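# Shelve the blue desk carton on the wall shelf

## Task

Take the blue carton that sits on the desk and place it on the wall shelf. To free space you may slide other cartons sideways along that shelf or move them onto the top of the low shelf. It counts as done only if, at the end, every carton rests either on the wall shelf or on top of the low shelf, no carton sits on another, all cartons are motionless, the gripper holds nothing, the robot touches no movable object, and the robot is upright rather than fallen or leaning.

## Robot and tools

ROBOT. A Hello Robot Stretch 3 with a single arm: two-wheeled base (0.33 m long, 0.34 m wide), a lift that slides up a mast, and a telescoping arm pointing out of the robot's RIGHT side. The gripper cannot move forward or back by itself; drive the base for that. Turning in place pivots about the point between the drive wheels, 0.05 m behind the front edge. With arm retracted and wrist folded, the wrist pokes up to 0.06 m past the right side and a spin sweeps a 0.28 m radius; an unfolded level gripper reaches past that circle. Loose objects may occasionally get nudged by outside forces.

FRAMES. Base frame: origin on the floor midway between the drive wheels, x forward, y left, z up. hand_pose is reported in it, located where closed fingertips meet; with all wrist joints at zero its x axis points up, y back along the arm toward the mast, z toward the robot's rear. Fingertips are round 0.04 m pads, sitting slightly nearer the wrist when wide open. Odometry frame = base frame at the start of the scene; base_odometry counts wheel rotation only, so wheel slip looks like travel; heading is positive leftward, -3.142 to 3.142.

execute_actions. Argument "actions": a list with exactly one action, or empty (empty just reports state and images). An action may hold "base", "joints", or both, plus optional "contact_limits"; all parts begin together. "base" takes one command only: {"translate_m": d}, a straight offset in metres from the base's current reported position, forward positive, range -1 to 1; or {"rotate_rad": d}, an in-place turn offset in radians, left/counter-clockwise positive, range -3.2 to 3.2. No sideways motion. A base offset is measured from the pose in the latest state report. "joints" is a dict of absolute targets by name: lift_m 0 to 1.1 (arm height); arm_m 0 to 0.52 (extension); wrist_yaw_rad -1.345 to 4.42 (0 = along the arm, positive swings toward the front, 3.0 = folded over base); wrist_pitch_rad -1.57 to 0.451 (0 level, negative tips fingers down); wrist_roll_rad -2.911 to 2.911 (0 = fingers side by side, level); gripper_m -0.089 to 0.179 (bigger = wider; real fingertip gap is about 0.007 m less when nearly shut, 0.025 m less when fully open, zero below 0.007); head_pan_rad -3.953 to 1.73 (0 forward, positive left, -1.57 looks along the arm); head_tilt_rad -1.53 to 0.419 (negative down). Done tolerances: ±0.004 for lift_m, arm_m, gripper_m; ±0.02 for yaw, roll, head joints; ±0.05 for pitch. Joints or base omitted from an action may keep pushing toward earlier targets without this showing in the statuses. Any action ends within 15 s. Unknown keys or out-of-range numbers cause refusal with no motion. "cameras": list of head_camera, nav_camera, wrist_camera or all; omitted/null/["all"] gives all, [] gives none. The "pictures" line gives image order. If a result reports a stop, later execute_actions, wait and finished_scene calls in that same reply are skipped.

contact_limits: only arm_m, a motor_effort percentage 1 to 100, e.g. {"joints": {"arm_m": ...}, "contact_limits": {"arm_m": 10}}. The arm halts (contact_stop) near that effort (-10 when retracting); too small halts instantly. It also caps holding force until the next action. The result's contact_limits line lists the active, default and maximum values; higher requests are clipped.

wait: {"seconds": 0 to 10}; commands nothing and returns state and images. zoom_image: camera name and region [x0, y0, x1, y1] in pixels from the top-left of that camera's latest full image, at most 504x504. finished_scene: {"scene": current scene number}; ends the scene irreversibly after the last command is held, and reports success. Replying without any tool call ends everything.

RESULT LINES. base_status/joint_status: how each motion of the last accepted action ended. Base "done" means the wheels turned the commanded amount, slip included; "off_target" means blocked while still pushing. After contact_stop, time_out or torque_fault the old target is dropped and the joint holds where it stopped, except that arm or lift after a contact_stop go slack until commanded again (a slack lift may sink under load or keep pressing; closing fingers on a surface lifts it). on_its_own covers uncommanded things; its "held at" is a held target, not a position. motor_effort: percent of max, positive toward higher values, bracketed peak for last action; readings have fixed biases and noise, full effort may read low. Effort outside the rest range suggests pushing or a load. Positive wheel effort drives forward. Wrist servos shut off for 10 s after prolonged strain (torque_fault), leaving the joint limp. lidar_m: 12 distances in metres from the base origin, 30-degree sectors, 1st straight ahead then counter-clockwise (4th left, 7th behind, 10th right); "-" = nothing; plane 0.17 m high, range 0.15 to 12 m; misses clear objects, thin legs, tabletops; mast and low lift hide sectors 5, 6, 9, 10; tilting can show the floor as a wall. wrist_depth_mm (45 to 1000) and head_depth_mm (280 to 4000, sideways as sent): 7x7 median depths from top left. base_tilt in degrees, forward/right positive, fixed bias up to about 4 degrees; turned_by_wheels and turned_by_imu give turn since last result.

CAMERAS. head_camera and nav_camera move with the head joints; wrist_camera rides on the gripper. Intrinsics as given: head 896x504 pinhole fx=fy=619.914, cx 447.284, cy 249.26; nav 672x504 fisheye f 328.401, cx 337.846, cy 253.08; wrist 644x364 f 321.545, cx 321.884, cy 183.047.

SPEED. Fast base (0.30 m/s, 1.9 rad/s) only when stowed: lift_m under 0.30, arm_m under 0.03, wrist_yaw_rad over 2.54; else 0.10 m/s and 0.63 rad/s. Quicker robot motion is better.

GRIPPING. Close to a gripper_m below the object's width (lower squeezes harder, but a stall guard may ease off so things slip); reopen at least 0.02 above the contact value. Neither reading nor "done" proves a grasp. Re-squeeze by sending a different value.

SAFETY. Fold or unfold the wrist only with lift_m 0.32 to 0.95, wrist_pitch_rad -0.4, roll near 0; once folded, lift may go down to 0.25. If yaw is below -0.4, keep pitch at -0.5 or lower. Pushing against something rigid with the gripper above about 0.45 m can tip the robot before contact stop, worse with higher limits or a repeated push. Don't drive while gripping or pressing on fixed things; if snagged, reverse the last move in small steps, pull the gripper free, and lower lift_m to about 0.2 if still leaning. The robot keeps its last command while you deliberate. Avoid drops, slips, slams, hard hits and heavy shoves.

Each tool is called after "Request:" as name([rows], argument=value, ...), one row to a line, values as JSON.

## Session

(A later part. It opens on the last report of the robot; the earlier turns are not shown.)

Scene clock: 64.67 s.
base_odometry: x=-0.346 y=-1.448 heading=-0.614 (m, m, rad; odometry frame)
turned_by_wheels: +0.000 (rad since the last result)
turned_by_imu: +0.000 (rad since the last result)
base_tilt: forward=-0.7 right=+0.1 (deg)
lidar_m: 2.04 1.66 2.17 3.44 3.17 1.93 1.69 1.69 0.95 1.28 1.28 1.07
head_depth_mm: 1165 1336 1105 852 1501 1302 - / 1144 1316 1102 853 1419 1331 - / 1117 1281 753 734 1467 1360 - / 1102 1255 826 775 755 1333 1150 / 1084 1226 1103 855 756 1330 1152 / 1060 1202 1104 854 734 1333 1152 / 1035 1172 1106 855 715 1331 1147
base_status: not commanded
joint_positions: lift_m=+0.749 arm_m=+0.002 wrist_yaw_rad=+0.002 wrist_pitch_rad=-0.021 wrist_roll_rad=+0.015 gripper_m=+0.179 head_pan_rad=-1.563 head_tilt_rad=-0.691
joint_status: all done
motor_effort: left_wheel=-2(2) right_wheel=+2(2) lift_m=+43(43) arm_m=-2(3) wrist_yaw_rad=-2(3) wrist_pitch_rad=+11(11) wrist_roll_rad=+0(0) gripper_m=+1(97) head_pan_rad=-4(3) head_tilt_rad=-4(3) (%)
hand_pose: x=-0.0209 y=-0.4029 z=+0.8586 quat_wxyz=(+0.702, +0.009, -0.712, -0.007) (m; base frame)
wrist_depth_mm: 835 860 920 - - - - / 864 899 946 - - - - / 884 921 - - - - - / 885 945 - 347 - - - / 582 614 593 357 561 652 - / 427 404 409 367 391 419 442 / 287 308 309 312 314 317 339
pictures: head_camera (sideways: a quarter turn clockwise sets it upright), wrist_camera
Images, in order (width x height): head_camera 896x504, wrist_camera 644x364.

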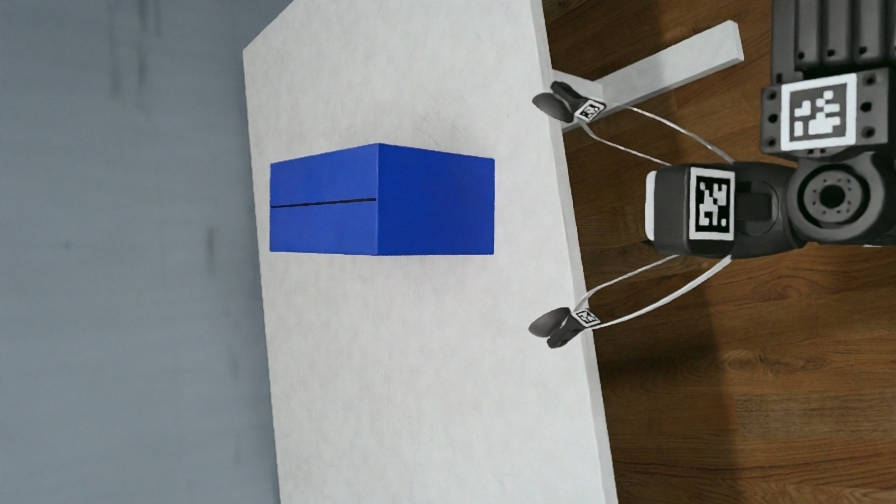

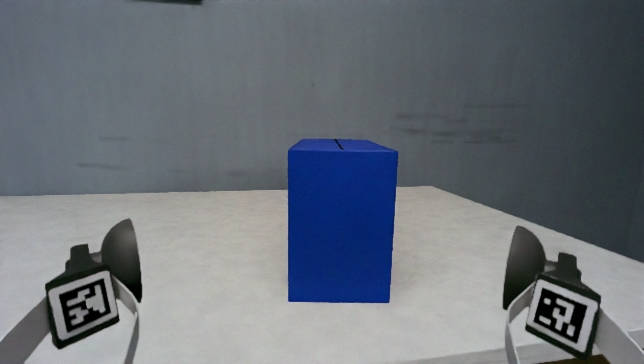

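Request:
execute_actions([
  {"base":{"translate_m":-0.022},"joints":{"lift_m":0.73,"arm_m":0.27}},
], cameras=["head_camera","wrist_camera"])

Request:
execute_actions([
  {"joints":{"gripper_m":0.04}},
], cameras=[])

Request:
execute_actions([
  {"joints":{"lift_m":0.77}},
], cameras=["head_camera","wrist_camera"])

Scene clock: 68.27 s.
base_odometry: x=-0.364 y=-1.436 heading=-0.614 (m, m, rad; odometry frame)
turned_by_wheels: +0.000 (rad since the last result)
turned_by_imu: +0.001 (rad since the last result)
base_tilt: forward=-0.7 right=+0.1 (deg)
lidar_m: 2.06 1.68 2.18 3.44 3.15 1.90 1.66 1.67 0.94 1.29 1.29 1.09
head_depth_mm: 1176 1346 1099 851 1536 1351 - / 1151 1318 1101 896 - 1319 1150 / 1131 1288 821 - 1495 1333 1155 / 1106 1258 788 777 1465 1333 1152 / 1084 1233 1106 851 757 1337 1151 / 1062 1200 1105 854 737 1336 1151 / 1040 1176 1105 855 734 1335 1151
base_status: done
joint_positions: lift_m=+0.731 arm_m=+0.270 wrist_yaw_rad=+0.001 wrist_pitch_rad=-0.020 wrist_roll_rad=+0.015 gripper_m=+0.179 head_pan_rad=-1.563 head_tilt_rad=-0.691
joint_status: all done
motor_effort: left_wheel=-2(6) right_wheel=+1(3) lift_m=+14(36) arm_m=+2(4) wrist_yaw_rad=-2(3) wrist_pitch_rad=+11(11) wrist_roll_rad=+0(0) gripper_m=+0(0) head_pan_rad=-4(4) head_tilt_rad=-4(3) (%)
hand_pose: x=-0.0212 y=-0.6703 z=+0.8400 quat_wxyz=(+0.702, +0.008, -0.712, -0.007) (m; base frame)
wrist_depth_mm: 641 662 704 746 800 829 898 / 654 687 723 761 817 864 915 / 664 699 727 774 829 901 950 / 678 96 95 95 95 96 - / 527 98 98 98 98 99 - / 388 101 101 101 101 101 396 / 260 106 105 104 105 106 285
pictures: head_camera (sideways: a quarter turn clockwise sets it upright), wrist_camera
Images, in order (width x height): head_camera 896x504, wrist_camera 644x364.

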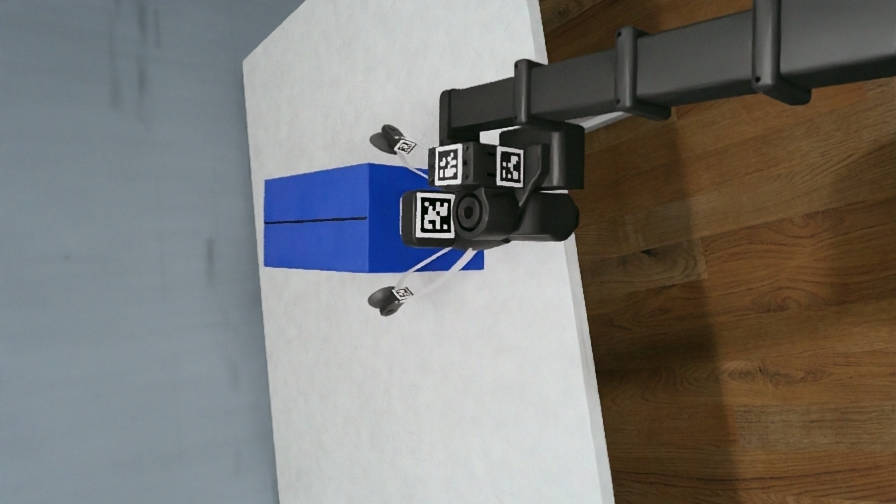

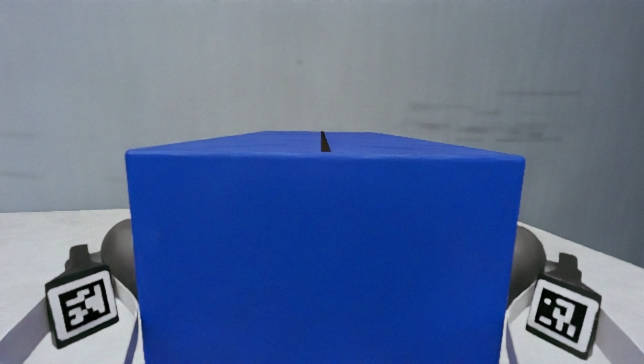

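Scene clock: 70.13 s.
base_odometry: x=-0.364 y=-1.436 heading=-0.614 (m, m, rad; odometry frame)
turned_by_wheels: +0.000 (rad since the last result)
turned_by_imu: +0.000 (rad since the last result)
base_tilt: forward=-0.7 right=+0.1 (deg)
lidar_m: 2.07 1.68 2.18 3.44 3.15 1.90 1.67 1.67 0.95 1.29 1.29 1.09
head_depth_mm: 1179 1342 1106 852 1547 1365 - / 1149 1317 1105 896 - 1318 1151 / 1131 1282 821 - 1502 1331 1145 / 1107 1256 787 778 1464 1331 1154 / 1086 1229 1104 856 755 1335 1147 / 1060 1201 1100 854 735 1340 1153 / 1041 1177 1100 854 734 1337 1149
base_status: not commanded
joint_positions: lift_m=+0.731 arm_m=+0.270 wrist_yaw_rad=+0.001 wrist_pitch_rad=-0.020 wrist_roll_rad=+0.015 gripper_m=+0.043 head_pan_rad=-1.563 head_tilt_rad=-0.691
joint_status: all done
motor_effort: left_wheel=-2(2) right_wheel=+1(2) lift_m=+15(14) arm_m=+2(2) wrist_yaw_rad=-1(2) wrist_pitch_rad=+10(11) wrist_roll_rad=+0(0) gripper_m=-53(100) head_pan_rad=-3(4) head_tilt_rad=-3(3) (%)
hand_pose: x=-0.0212 y=-0.6703 z=+0.8400 quat_wxyz=(+0.702, +0.008, -0.712, -0.007) (m; base frame)
wrist_depth_mm: 638 668 703 740 784 844 890 / 656 679 722 764 817 870 932 / 670 697 719 759 829 894 960 / 684 96 95 95 96 96 - / 528 99 98 98 98 99 - / 385 101 101 101 102 102 384 / 265 106 105 105 105 106 291
pictures: none
No camera images: the call's "cameras" was empty. Leave "cameras" out to get every camera's image.

Scene clock: 71.87 s.
base_odometry: x=-0.364 y=-1.436 heading=-0.614 (m, m, rad; odometry frame)
turned_by_wheels: +0.000 (rad since the last result)
turned_by_imu: +0.000 (rad since the last result)
base_tilt: forward=-0.7 right=+0.1 (deg)
lidar_m: 2.07 1.68 2.18 3.45 3.15 1.91 1.67 1.67 0.94 1.29 1.29 1.09
head_depth_mm: 1176 1340 1096 849 1504 - - / 1151 1310 1097 - 1500 1331 1151 / 1130 1269 723 - 1503 1328 1149 / 1105 1244 723 780 1460 1330 1149 / 1083 1233 1097 853 754 1331 1151 / 1062 1205 1104 849 732 1334 1148 / 1044 1179 1105 851 732 1332 1150
base_status: not commanded
joint_positions: lift_m=+0.769 arm_m=+0.270 wrist_yaw_rad=+0.001 wrist_pitch_rad=-0.034 wrist_roll_rad=+0.016 gripper_m=+0.049 head_pan_rad=-1.563 head_tilt_rad=-0.693
joint_status: all done
on_its_own: gripper_m is held at +0.047, not at your +0.040, by its stall guard, which is still easing
motor_effort: left_wheel=-1(3) right_wheel=+1(3) lift_m=+44(44) arm_m=+0(3) wrist_yaw_rad=-1(2) wrist_pitch_rad=+17(18) wrist_roll_rad=+0(0) gripper_m=-16(48) head_pan_rad=-5(4) head_tilt_rad=-2(3) (%)
hand_pose: x=-0.0212 y=-0.6703 z=+0.8754 quat_wxyz=(+0.702, +0.012, -0.712, -0.012) (m; base frame)
wrist_depth_mm: 633 667 699 746 786 843 899 / 646 685 724 760 813 862 918 / 672 702 735 782 819 890 959 / 685 711 122 122 121 926 - / 600 612 124 124 124 810 - / 425 - 127 126 126 443 447 / 333 314 129 129 129 314 340
pictures: head_camera (sideways: a quarter turn clockwise sets it upright), wrist_camera
Images, in order (width x height): head_camera 896x504, wrist_camera 644x364.

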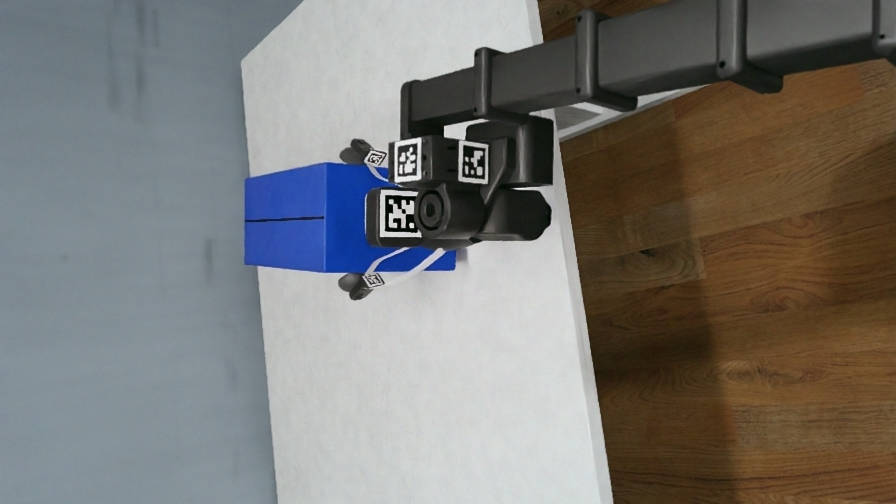

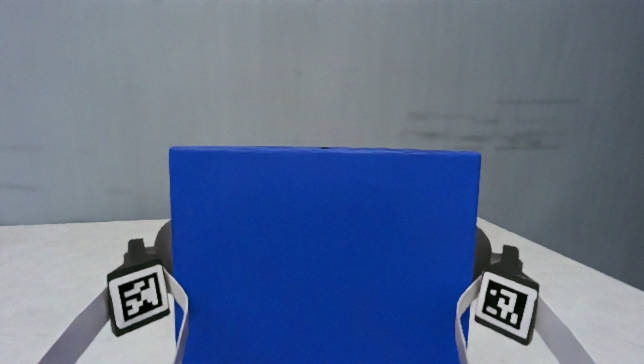

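Request:
execute_actions([
  {"base":{"rotate_rad":1.65},"joints":{"lift_m":0.79,"arm_m":0,"gripper_m":0.02}},
], cameras=["head_camera","wrist_camera"])

Request:
execute_actions([
  {"base":{"translate_m":1},"joints":{"lift_m":0.70}},
], cameras=[])

Request:
execute_actions([
  {"base":{"translate_m":1}},
], cameras=[])

Request:
execute_actions([
  {"base":{"translate_m":0.5}},
], cameras=[])

Request:
execute_actions([
  {"base":{"rotate_rad":1.655}},
])

Scene clock: 76.10 s.
base_odometry: x=-0.364 y=-1.436 heading=+1.036 (m, m, rad; odometry frame)
turned_by_wheels: +1.650 (rad since the last result)
turned_by_imu: +1.672 (rad since the last result)
base_tilt: forward=-0.7 right=+0.1 (deg)
lidar_m: 3.46 2.78 1.83 1.67 1.69 0.94 1.29 1.30 1.09 1.73 1.68 2.19
head_depth_mm: 1846 2118 2348 1933 1573 1353 - / 1816 2072 2299 1938 1534 1379 - / 1808 2053 2227 505 505 - - / 1788 2019 2237 505 507 1315 1147 / 1762 2000 2274 1938 1539 1328 1146 / 1746 1906 2119 1953 1585 1333 1151 / 1728 1876 2090 1939 1578 1329 1149
base_status: done
joint_positions: lift_m=+0.789 arm_m=+0.002 wrist_yaw_rad=+0.000 wrist_pitch_rad=-0.034 wrist_roll_rad=+0.016 gripper_m=+0.038 head_pan_rad=-1.563 head_tilt_rad=-0.693
joint_status: gripper_m off_target (ended at +0.038, target +0.020); the others done
joint sent to its limit — the command would take arm_m past its lower limit, so that joint was sent only as far as its limit.
on_its_own: gripper_m is held at +0.036, not at your +0.020, by its stall guard, which is still easing
motor_effort: left_wheel=-2(6) right_wheel=+1(7) lift_m=+44(46) arm_m=-3(2) wrist_yaw_rad=+0(1) wrist_pitch_rad=+17(18) wrist_roll_rad=+0(0) gripper_m=-33(100) head_pan_rad=-4(4) head_tilt_rad=-3(3) (%)
hand_pose: x=-0.0214 y=-0.4025 z=+0.8954 quat_wxyz=(+0.702, +0.012, -0.712, -0.012) (m; base frame)
wrist_depth_mm: - - - - - - - / - - - - - - - / - - - - - - - / - - 122 121 121 - - / - - 124 124 124 708 715 / - - 127 126 126 527 497 / - - 129 129 129 - -
pictures: head_camera (sideways: a quarter turn clockwise sets it upright), wrist_camera
Images, in order (width x height): head_camera 896x504, wrist_camera 644x364.

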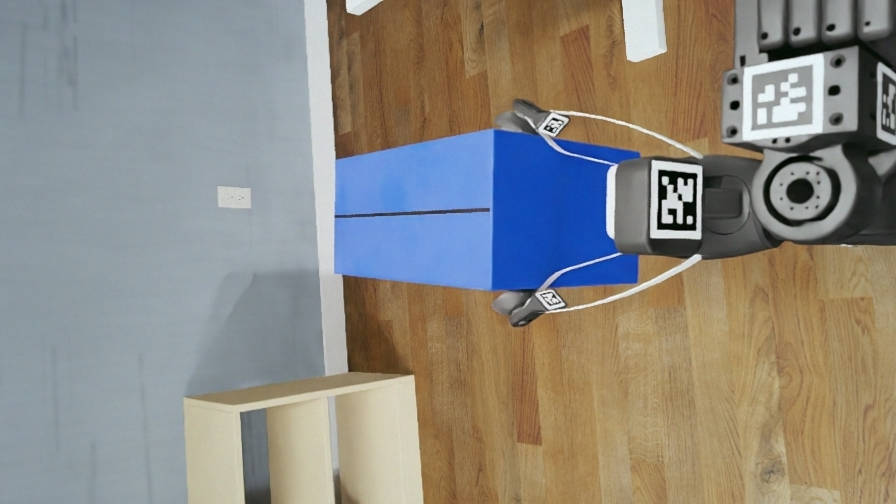

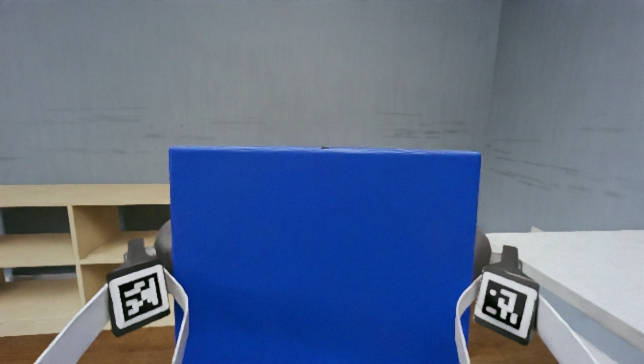

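Scene clock: 87.43 s.
base_odometry: x=+0.146 y=-0.576 heading=+1.035 (m, m, rad; odometry frame)
turned_by_wheels: +0.000 (rad since the last result)
turned_by_imu: +0.003 (rad since the last result)
base_tilt: forward=-0.7 right=+0.1 (deg)
lidar_m: 2.47 2.50 1.96 1.81 1.84 2.28 1.91 1.91 1.71 1.54 1.59 2.45
head_depth_mm: 1722 1896 2159 1932 1573 1325 1199 / 1701 1847 2084 1936 1578 1330 1209 / 1692 1822 1994 683 547 938 - / 1672 1786 1911 681 547 612 1148 / 1646 1783 2001 1951 1579 1332 1153 / 1635 1758 2004 1935 1575 1327 1147 / 1612 1769 1874 1893 1587 1328 1148
base_status: done
joint_positions: lift_m=+0.701 arm_m=+0.002 wrist_yaw_rad=+0.000 wrist_pitch_rad=-0.034 wrist_roll_rad=+0.016 gripper_m=+0.072 head_pan_rad=-1.563 head_tilt_rad=-0.693
joint_status: all done
on_its_own: gripper_m is held at +0.071, not at your +0.020, by its stall guard, which is not easing now
motor_effort: left_wheel=-2(3) right_wheel=+2(7) lift_m=+15(39) arm_m=-3(3) wrist_yaw_rad=-1(1) wrist_pitch_rad=+18(17) wrist_roll_rad=+0(0) gripper_m=-23(34) head_pan_rad=-5(4) head_tilt_rad=-3(3) (%)
hand_pose: x=-0.0214 y=-0.4025 z=+0.8063 quat_wxyz=(+0.702, +0.012, -0.712, -0.012) (m; base frame)
wrist_depth_mm: - - - - - - - / - - - - - - - / - - - - - - - / - - 122 122 122 - - / - - 124 124 124 - - / - - 127 126 126 - - / - - 128 128 128 - -
pictures: none
No camera images: the call's "cameras" was empty. Leave "cameras" out to get every camera's image.

Scene clock: 98.77 s.
base_odometry: x=+0.656 y=+0.285 heading=+1.035 (m, m, rad; odometry frame)
turned_by_wheels: +0.000 (rad since the last result)
turned_by_imu: +0.003 (rad since the last result)
base_tilt: forward=-0.7 right=+0.1 (deg)
lidar_m: 1.47 1.49 1.87 1.95 1.96 2.46 2.90 2.86 1.82 1.50 1.83 1.60
head_depth_mm: 1598 1755 1839 1901 1578 1325 1196 / 1582 1760 1830 1872 1583 1334 1210 / 1566 1795 2063 682 548 936 - / 1556 1768 2041 684 548 610 1151 / 1534 1740 2013 1936 1588 1329 1145 / 1518 1723 1992 1948 1575 1328 1150 / 1510 1698 1964 1932 1586 1334 1145
base_status: done
joint_positions: lift_m=+0.701 arm_m=+0.002 wrist_yaw_rad=+0.000 wrist_pitch_rad=-0.034 wrist_roll_rad=+0.016 gripper_m=+0.072 head_pan_rad=-1.563 head_tilt_rad=-0.693
joint_status: not commanded
on_its_own: gripper_m is held at +0.071, not at your +0.020, by its stall guard, which is not easing now
motor_effort: left_wheel=-2(3) right_wheel=+2(6) lift_m=+16(15) arm_m=-2(3) wrist_yaw_rad=-1(1) wrist_pitch_rad=+17(18) wrist_roll_rad=+0(0) gripper_m=-22(22) head_pan_rad=-3(3) head_tilt_rad=-3(3) (%)
hand_pose: x=-0.0214 y=-0.4025 z=+0.8063 quat_wxyz=(+0.702, +0.012, -0.712, -0.012) (m; base frame)
wrist_depth_mm: - - - - - - - / - - - - - - - / - - - - - - - / - - 122 123 122 - - / - - 124 124 124 - - / - - 127 126 126 - - / - - 129 129 128 - -
pictures: none
No camera images: the call's "cameras" was empty. Leave "cameras" out to get every camera's image.

Scene clock: 105.10 s.
base_odometry: x=+0.911 y=+0.715 heading=+1.035 (m, m, rad; odometry frame)
turned_by_wheels: +0.000 (rad since the last result)
turned_by_imu: +0.002 (rad since the last result)
base_tilt: forward=-0.7 right=+0.1 (deg)
lidar_m: 0.97 0.99 1.24 2.01 2.03 2.55 3.34 2.62 1.70 1.74 1.61 1.06
head_depth_mm: 1549 1749 2050 1940 1577 1330 1191 / 1533 1746 2035 1933 1580 1328 1210 / 1511 1719 1996 682 548 935 - / 1498 1710 1964 682 547 612 1147 / 1475 1682 1949 1945 1571 1331 1154 / 1460 1660 1931 1948 1572 1329 1150 / 1443 1645 1883 1948 1579 1335 1156
base_status: done
joint_positions: lift_m=+0.701 arm_m=+0.002 wrist_yaw_rad=+0.000 wrist_pitch_rad=-0.034 wrist_roll_rad=+0.016 gripper_m=+0.072 head_pan_rad=-1.563 head_tilt_rad=-0.693
joint_status: not commanded
on_its_own: gripper_m is held at +0.071, not at your +0.020, by its stall guard, which is not easing now
motor_effort: left_wheel=-2(2) right_wheel=+2(6) lift_m=+16(15) arm_m=-3(3) wrist_yaw_rad=-1(1) wrist_pitch_rad=+18(18) wrist_roll_rad=+0(0) gripper_m=-23(21) head_pan_rad=-4(4) head_tilt_rad=-3(3) (%)
hand_pose: x=-0.0214 y=-0.4025 z=+0.8063 quat_wxyz=(+0.702, +0.012, -0.712, -0.012) (m; base frame)
wrist_depth_mm: - - - - - - - / - - - - - - - / - - - - - - - / - - 122 123 122 - - / - - 125 124 124 - - / - - 127 126 126 - - / - - 129 128 128 - -
pictures: none
No camera images: the call's "cameras" was empty. Leave "cameras" out to get every camera's image.

Scene clock: 108.67 s.
base_odometry: x=+0.911 y=+0.715 heading=+2.690 (m, m, rad; odometry frame)
turned_by_wheels: +1.655 (rad since the last result)
turned_by_imu: +1.677 (rad since the last result)
base_tilt: forward=-0.7 right=+0.1 (deg)
lidar_m: 2.01 2.07 2.77 3.32 2.12 1.70 1.74 1.43 1.02 0.98 1.01 1.35
head_depth_mm: 816 927 889 927 1491 1332 1197 / 813 929 926 942 1502 1335 1209 / 813 925 908 682 548 934 - / 814 925 1070 681 547 611 1147 / 812 926 1045 991 1494 1333 1148 / 810 922 915 926 1502 1330 1150 / 811 920 919 937 1511 1329 1150
base_status: done
joint_positions: lift_m=+0.701 arm_m=+0.002 wrist_yaw_rad=+0.000 wrist_pitch_rad=-0.034 wrist_roll_rad=+0.016 gripper_m=+0.072 head_pan_rad=-1.563 head_tilt_rad=-0.693
joint_status: not commanded
on_its_own: gripper_m is held at +0.071, not at your +0.020, by its stall guard, which is not easing now
motor_effort: left_wheel=-2(5) right_wheel=+2(6) lift_m=+16(15) arm_m=-3(3) wrist_yaw_rad=-1(1) wrist_pitch_rad=+18(18) wrist_roll_rad=+0(0) gripper_m=-23(22) head_pan_rad=-3(3) head_tilt_rad=-3(4) (%)
hand_pose: x=-0.0214 y=-0.4025 z=+0.8063 quat_wxyz=(+0.702, +0.012, -0.712, -0.012) (m; base frame)
wrist_depth_mm: 659 663 669 669 676 682 686 / 675 681 691 696 697 706 703 / 693 694 707 711 721 722 735 / 477 464 122 122 122 494 756 / 490 482 124 124 124 513 780 / 505 - 127 126 126 785 801 / 789 797 129 128 128 828 839
pictures: head_camera (sideways: a quarter turn clockwise sets it upright), nav_camera (sideways: a quarter turn counterclockwise sets it upright), wrist_camera
Images, in order (width x height): head_camera 896x504, nav_camera 672x504, wrist_camera 644x364.

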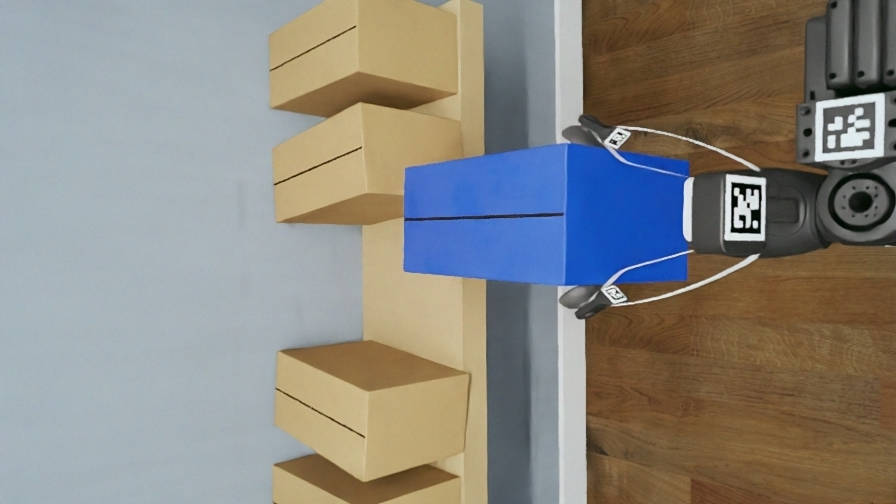

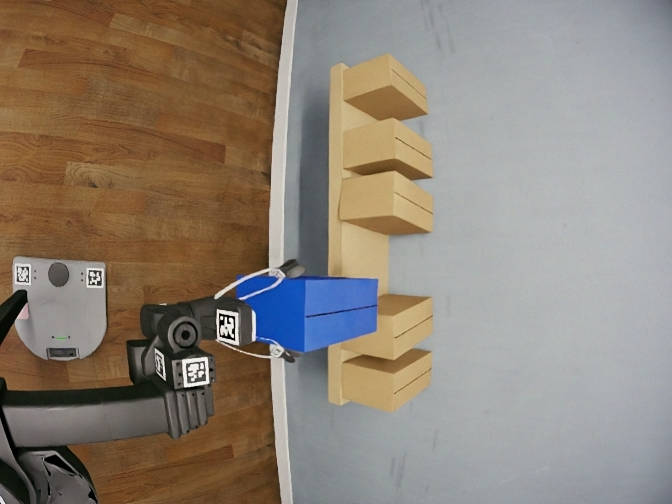

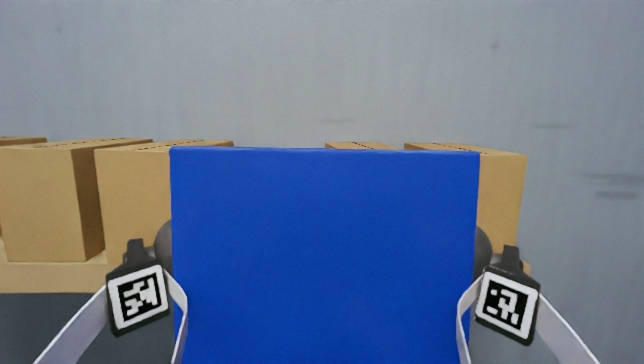

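Request:
execute_actions([
  {"base":{"translate_m":0.09},"joints":{"arm_m":0.1}},
], cameras=[])

Request:
execute_actions([
  {"joints":{"arm_m":0.37},"contact_limits":{"arm_m":12}},
], cameras=[])

Request:
execute_actions([
  {"joints":{"lift_m":0.665}},
], cameras=["head_camera","wrist_camera"])

Scene clock: 111.10 s.
base_odometry: x=+0.830 y=+0.754 heading=+2.690 (m, m, rad; odometry frame)
turned_by_wheels: +0.000 (rad since the last result)
turned_by_imu: +0.000 (rad since the last result)
base_tilt: forward=-0.7 right=+0.2 (deg)
lidar_m: 1.92 1.98 2.64 3.33 2.20 1.77 1.83 1.43 1.02 0.98 1.00 1.34
head_depth_mm: 814 926 926 946 1501 1351 - / 813 925 889 904 1495 - 1122 / 809 925 1023 665 665 - 1123 / 810 923 1042 666 659 1332 1149 / 811 920 930 922 1500 1331 1148 / 809 921 931 936 1502 1333 1147 / 808 922 895 913 1503 1333 1153
base_status: done
joint_positions: lift_m=+0.701 arm_m=+0.100 wrist_yaw_rad=+0.000 wrist_pitch_rad=-0.034 wrist_roll_rad=+0.016 gripper_m=+0.072 head_pan_rad=-1.563 head_tilt_rad=-0.693
joint_status: all done
on_its_own: gripper_m is held at +0.071, not at your +0.020, by its stall guard, which is not easing now
motor_effort: left_wheel=-2(2) right_wheel=+2(6) lift_m=+15(15) arm_m=+2(2) wrist_yaw_rad=-1(0) wrist_pitch_rad=+18(18) wrist_roll_rad=+0(0) gripper_m=-22(23) head_pan_rad=-4(4) head_tilt_rad=-2(3) (%)
hand_pose: x=-0.0214 y=-0.4999 z=+0.8063 quat_wxyz=(+0.702, +0.012, -0.712, -0.012) (m; base frame)
wrist_depth_mm: 570 576 582 589 589 592 595 / 584 592 597 603 605 605 613 / 602 607 607 615 618 628 632 / 376 373 122 122 122 387 395 / 388 383 125 124 124 399 408 / 402 - 126 126 126 418 420 / 689 689 128 128 128 716 724
pictures: none
No camera images: the call's "cameras" was empty. Leave "cameras" out to get every camera's image.

Scene clock: 114.33 s.
base_odometry: x=+0.830 y=+0.754 heading=+2.690 (m, m, rad; odometry frame)
turned_by_wheels: +0.000 (rad since the last result)
turned_by_imu: +0.000 (rad since the last result)
base_tilt: forward=-0.7 right=+0.0 (deg)
lidar_m: 1.92 1.98 2.64 3.34 2.19 1.77 1.83 1.43 1.02 0.98 1.01 1.34
head_depth_mm: 811 925 930 946 1495 1361 - / 811 925 891 878 - 1323 1124 / 812 925 934 - 1501 1334 1148 / 812 925 882 961 1500 1335 1154 / 809 923 929 925 1499 1334 1148 / 808 920 936 935 1492 1335 1146 / 807 921 894 917 1496 1337 1149
base_status: not commanded
joint_positions: lift_m=+0.700 arm_m=+0.369 wrist_yaw_rad=+0.000 wrist_pitch_rad=-0.062 wrist_roll_rad=+0.016 gripper_m=+0.072 head_pan_rad=-1.563 head_tilt_rad=-0.693
joint_status: all done
on_its_own: gripper_m is held at +0.071, not at your +0.020, by its stall guard, which is not easing now
motor_effort: left_wheel=-4(5) right_wheel=+8(8) lift_m=+16(16) arm_m=+9(9) wrist_yaw_rad=-1(1) wrist_pitch_rad=+31(32) wrist_roll_rad=+0(0) gripper_m=-24(24) head_pan_rad=-4(3) head_tilt_rad=-2(2) (%)
contact_limits: arm_m 12 (drawing in: default 15, maximum 25; extending or still: default 20, maximum 34)
hand_pose: x=-0.0215 y=-0.7680 z=+0.7993 quat_wxyz=(+0.702, +0.022, -0.712, -0.022) (m; base frame)
wrist_depth_mm: 329 331 333 336 339 338 342 / 341 342 346 347 347 350 356 / 350 351 354 355 360 364 369 / 190 218 119 119 119 198 215 / 153 183 122 122 122 178 148 / 151 - 126 126 125 169 142 / - 197 129 129 129 200 137
pictures: none
No camera images: the call's "cameras" was empty. Leave "cameras" out to get every camera's image.

Scene clock: 115.70 s.
base_odometry: x=+0.830 y=+0.754 heading=+2.690 (m, m, rad; odometry frame)
turned_by_wheels: +0.000 (rad since the last result)
turned_by_imu: +0.000 (rad since the last result)
base_tilt: forward=-0.7 right=+0.1 (deg)
lidar_m: 1.92 1.97 2.64 3.34 2.19 1.77 1.83 1.43 1.02 0.98 1.01 1.34
head_depth_mm: 812 923 925 941 1502 1328 1161 / 813 927 889 888 1496 1304 1125 / 811 926 944 - 1503 1326 1148 / 809 919 913 959 1494 1329 1150 / 808 921 932 925 1495 1332 1148 / 808 925 931 936 1491 1334 1148 / 808 920 892 914 1499 1333 1149
base_status: not commanded
joint_positions: lift_m=+0.666 arm_m=+0.370 wrist_yaw_rad=+0.000 wrist_pitch_rad=-0.015 wrist_roll_rad=+0.016 gripper_m=+0.072 head_pan_rad=-1.563 head_tilt_rad=-0.693
joint_status: all done
on_its_own: gripper_m is held at +0.071, not at your +0.020, by its stall guard, which is not easing now
motor_effort: left_wheel=-3(5) right_wheel=+4(7) lift_m=+13(19) arm_m=+3(9) wrist_yaw_rad=-1(0) wrist_pitch_rad=+8(31) wrist_roll_rad=-1(1) gripper_m=-22(22) head_pan_rad=-3(4) head_tilt_rad=-3(3) (%)
hand_pose: x=-0.0215 y=-0.7703 z=+0.7763 quat_wxyz=(+0.702, +0.006, -0.712, -0.006) (m; base frame)
wrist_depth_mm: 334 334 337 340 343 345 347 / 340 345 347 348 352 354 357 / 349 349 352 354 360 363 366 / 151 191 118 118 118 177 147 / 152 182 122 122 122 178 142 / 150 - 125 126 125 170 142 / - 202 129 130 129 200 136
pictures: head_camera (sideways: a quarter turn clockwise sets it upright), wrist_camera
Images, in order (width x height): head_camera 896x504, wrist_camera 644x364.

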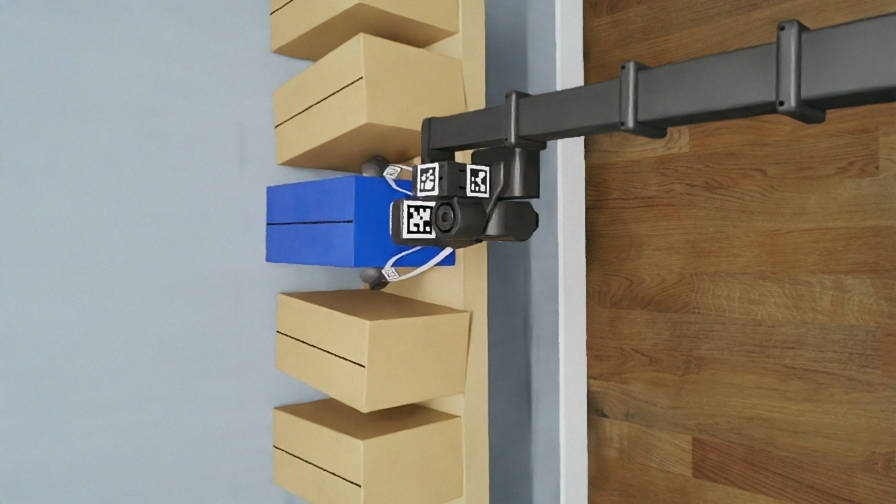

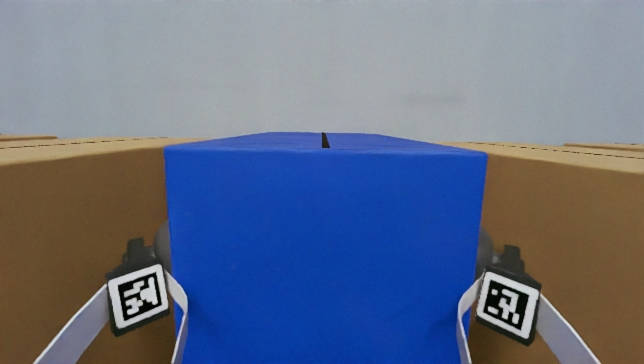

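Request:
execute_actions([
  {"joints":{"lift_m":0.655,"arm_m":0.36}},
], cameras=[])

Request:
execute_actions([
  {"joints":{"gripper_m":0.17}},
], cameras=[])

Request:
execute_actions([
  {"joints":{"arm_m":0.22}},
], cameras=["head_camera"])

Request:
finished_scene(scene=1)

Scene clock: 116.97 s.
base_odometry: x=+0.830 y=+0.754 heading=+2.690 (m, m, rad; odometry frame)
turned_by_wheels: +0.000 (rad since the last result)
turned_by_imu: +0.000 (rad since the last result)
base_tilt: forward=-0.6 right=+0.1 (deg)
lidar_m: 1.92 1.98 2.63 3.33 2.18 1.77 1.83 1.44 1.02 0.98 1.00 1.34
head_depth_mm: 813 926 928 944 1495 1327 1160 / 811 928 889 889 1499 - 1128 / 811 923 949 917 1512 1326 1152 / 809 923 931 937 1500 1333 1144 / 811 924 929 926 1502 1328 1145 / 811 922 927 933 1504 1335 1148 / 808 919 891 914 1497 1332 1153
base_status: not commanded
joint_positions: lift_m=+0.656 arm_m=+0.360 wrist_yaw_rad=+0.000 wrist_pitch_rad=-0.004 wrist_roll_rad=+0.016 gripper_m=+0.072 head_pan_rad=-1.563 head_tilt_rad=-0.693
joint_status: all done
on_its_own: gripper_m is held at +0.071, not at your +0.020, by its stall guard, which is not easing now
motor_effort: left_wheel=-2(3) right_wheel=+1(4) lift_m=+13(15) arm_m=-3(3) wrist_yaw_rad=+0(0) wrist_pitch_rad=+2(11) wrist_roll_rad=-1(1) gripper_m=-23(23) head_pan_rad=-4(4) head_tilt_rad=-3(3) (%)
hand_pose: x=-0.0215 y=-0.7615 z=+0.7692 quat_wxyz=(+0.702, +0.002, -0.712, -0.002) (m; base frame)
wrist_depth_mm: 342 345 346 349 354 354 360 / 351 353 355 358 361 370 364 / 358 360 361 366 369 369 373 / 152 192 119 119 119 179 143 / 153 183 122 122 122 179 143 / 151 - 126 126 126 171 143 / - 202 130 129 129 201 138
pictures: none
No camera images: the call's "cameras" was empty. Leave "cameras" out to get every camera's image.

Scene clock: 118.43 s.
base_odometry: x=+0.830 y=+0.754 heading=+2.690 (m, m, rad; odometry frame)
turned_by_wheels: +0.000 (rad since the last result)
turned_by_imu: +0.000 (rad since the last result)
base_tilt: forward=-0.7 right=+0.0 (deg)
lidar_m: 1.92 1.98 2.64 3.34 2.18 1.77 1.83 1.43 1.02 0.97 1.00 1.35
head_depth_mm: 813 927 928 941 1495 1331 1161 / 813 923 889 890 1497 - 1122 / 813 923 954 865 1511 1329 1145 / 812 921 930 935 1494 1325 1151 / 807 921 930 923 1495 1335 1143 / 808 922 931 935 1500 1333 1147 / 806 915 893 912 1505 1333 1148
base_status: not commanded
joint_positions: lift_m=+0.656 arm_m=+0.360 wrist_yaw_rad=+0.000 wrist_pitch_rad=-0.015 wrist_roll_rad=+0.016 gripper_m=+0.170 head_pan_rad=-1.563 head_tilt_rad=-0.693
joint_status: all done
motor_effort: left_wheel=-2(1) right_wheel=+1(1) lift_m=+14(14) arm_m=-3(3) wrist_yaw_rad=+0(1) wrist_pitch_rad=+8(9) wrist_roll_rad=+0(0) gripper_m=+0(95) head_pan_rad=-3(4) head_tilt_rad=-3(2) (%)
hand_pose: x=-0.0215 y=-0.7612 z=+0.7664 quat_wxyz=(+0.702, +0.006, -0.712, -0.006) (m; base frame)
wrist_depth_mm: 341 344 346 347 351 352 353 / 348 353 354 358 361 362 364 / 199 220 323 364 366 369 372 / 152 192 119 119 118 179 143 / 149 193 122 122 122 180 143 / - 215 126 126 126 213 138 / - 203 130 130 129 201 133
pictures: none
No camera images: the call's "cameras" was empty. Leave "cameras" out to get every camera's image.

Scene clock: 120.73 s.
base_odometry: x=+0.830 y=+0.754 heading=+2.690 (m, m, rad; odometry frame)
turned_by_wheels: +0.000 (rad since the last result)
turned_by_imu: +0.000 (rad since the last result)
base_tilt: forward=-0.7 right=+0.1 (deg)
lidar_m: 1.91 1.97 2.64 3.33 2.19 1.77 1.83 1.43 1.03 0.97 1.00 1.35
head_depth_mm: 813 925 927 942 1505 1364 1172 / 813 923 888 909 1472 - 1153 / 812 921 954 947 - 1301 1153 / 812 923 929 936 1499 1332 1148 / 809 917 928 924 1504 1334 1146 / 808 920 929 935 1500 1331 1145 / 809 918 890 916 1500 1337 1150
base_status: not commanded
joint_positions: lift_m=+0.656 arm_m=+0.220 wrist_yaw_rad=+0.000 wrist_pitch_rad=-0.016 wrist_roll_rad=+0.016 gripper_m=+0.170 head_pan_rad=-1.563 head_tilt_rad=-0.693
joint_status: all done
motor_effort: left_wheel=-2(2) right_wheel=+1(0) lift_m=+14(14) arm_m=-2(1) wrist_yaw_rad=+0(0) wrist_pitch_rad=+9(9) wrist_roll_rad=+0(0) gripper_m=+1(1) head_pan_rad=-5(4) head_tilt_rad=-3(3) (%)
hand_pose: x=-0.0215 y=-0.6211 z=+0.7661 quat_wxyz=(+0.702, +0.006, -0.712, -0.006) (m; base frame)
wrist_depth_mm: 466 468 471 477 482 487 486 / 478 480 485 492 497 498 499 / 245 251 436 366 503 503 505 / 249 246 320 260 317 255 263 / 256 253 325 267 319 260 275 / 267 263 325 276 318 268 300 / 281 279 283 284 289 285 294
pictures: head_camera (sideways: a quarter turn clockwise sets it upright)
Images, in order (width x height): head_camera 896x504.

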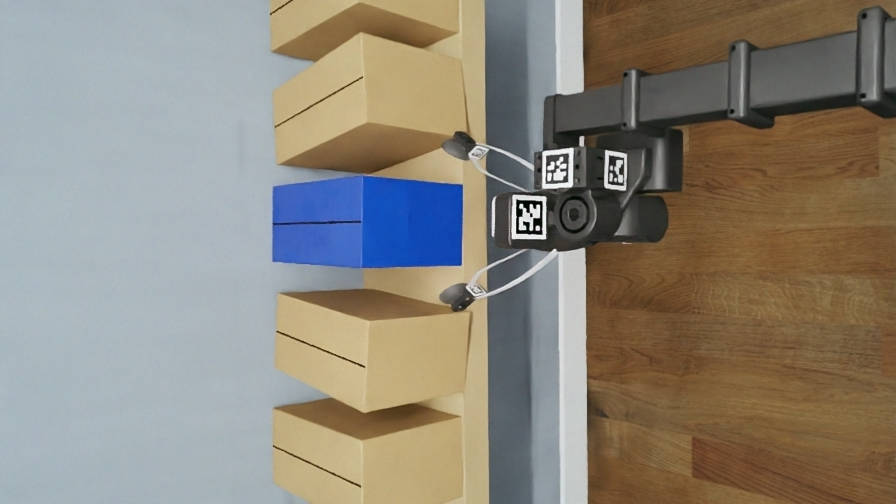

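The scene is finished: the task was done.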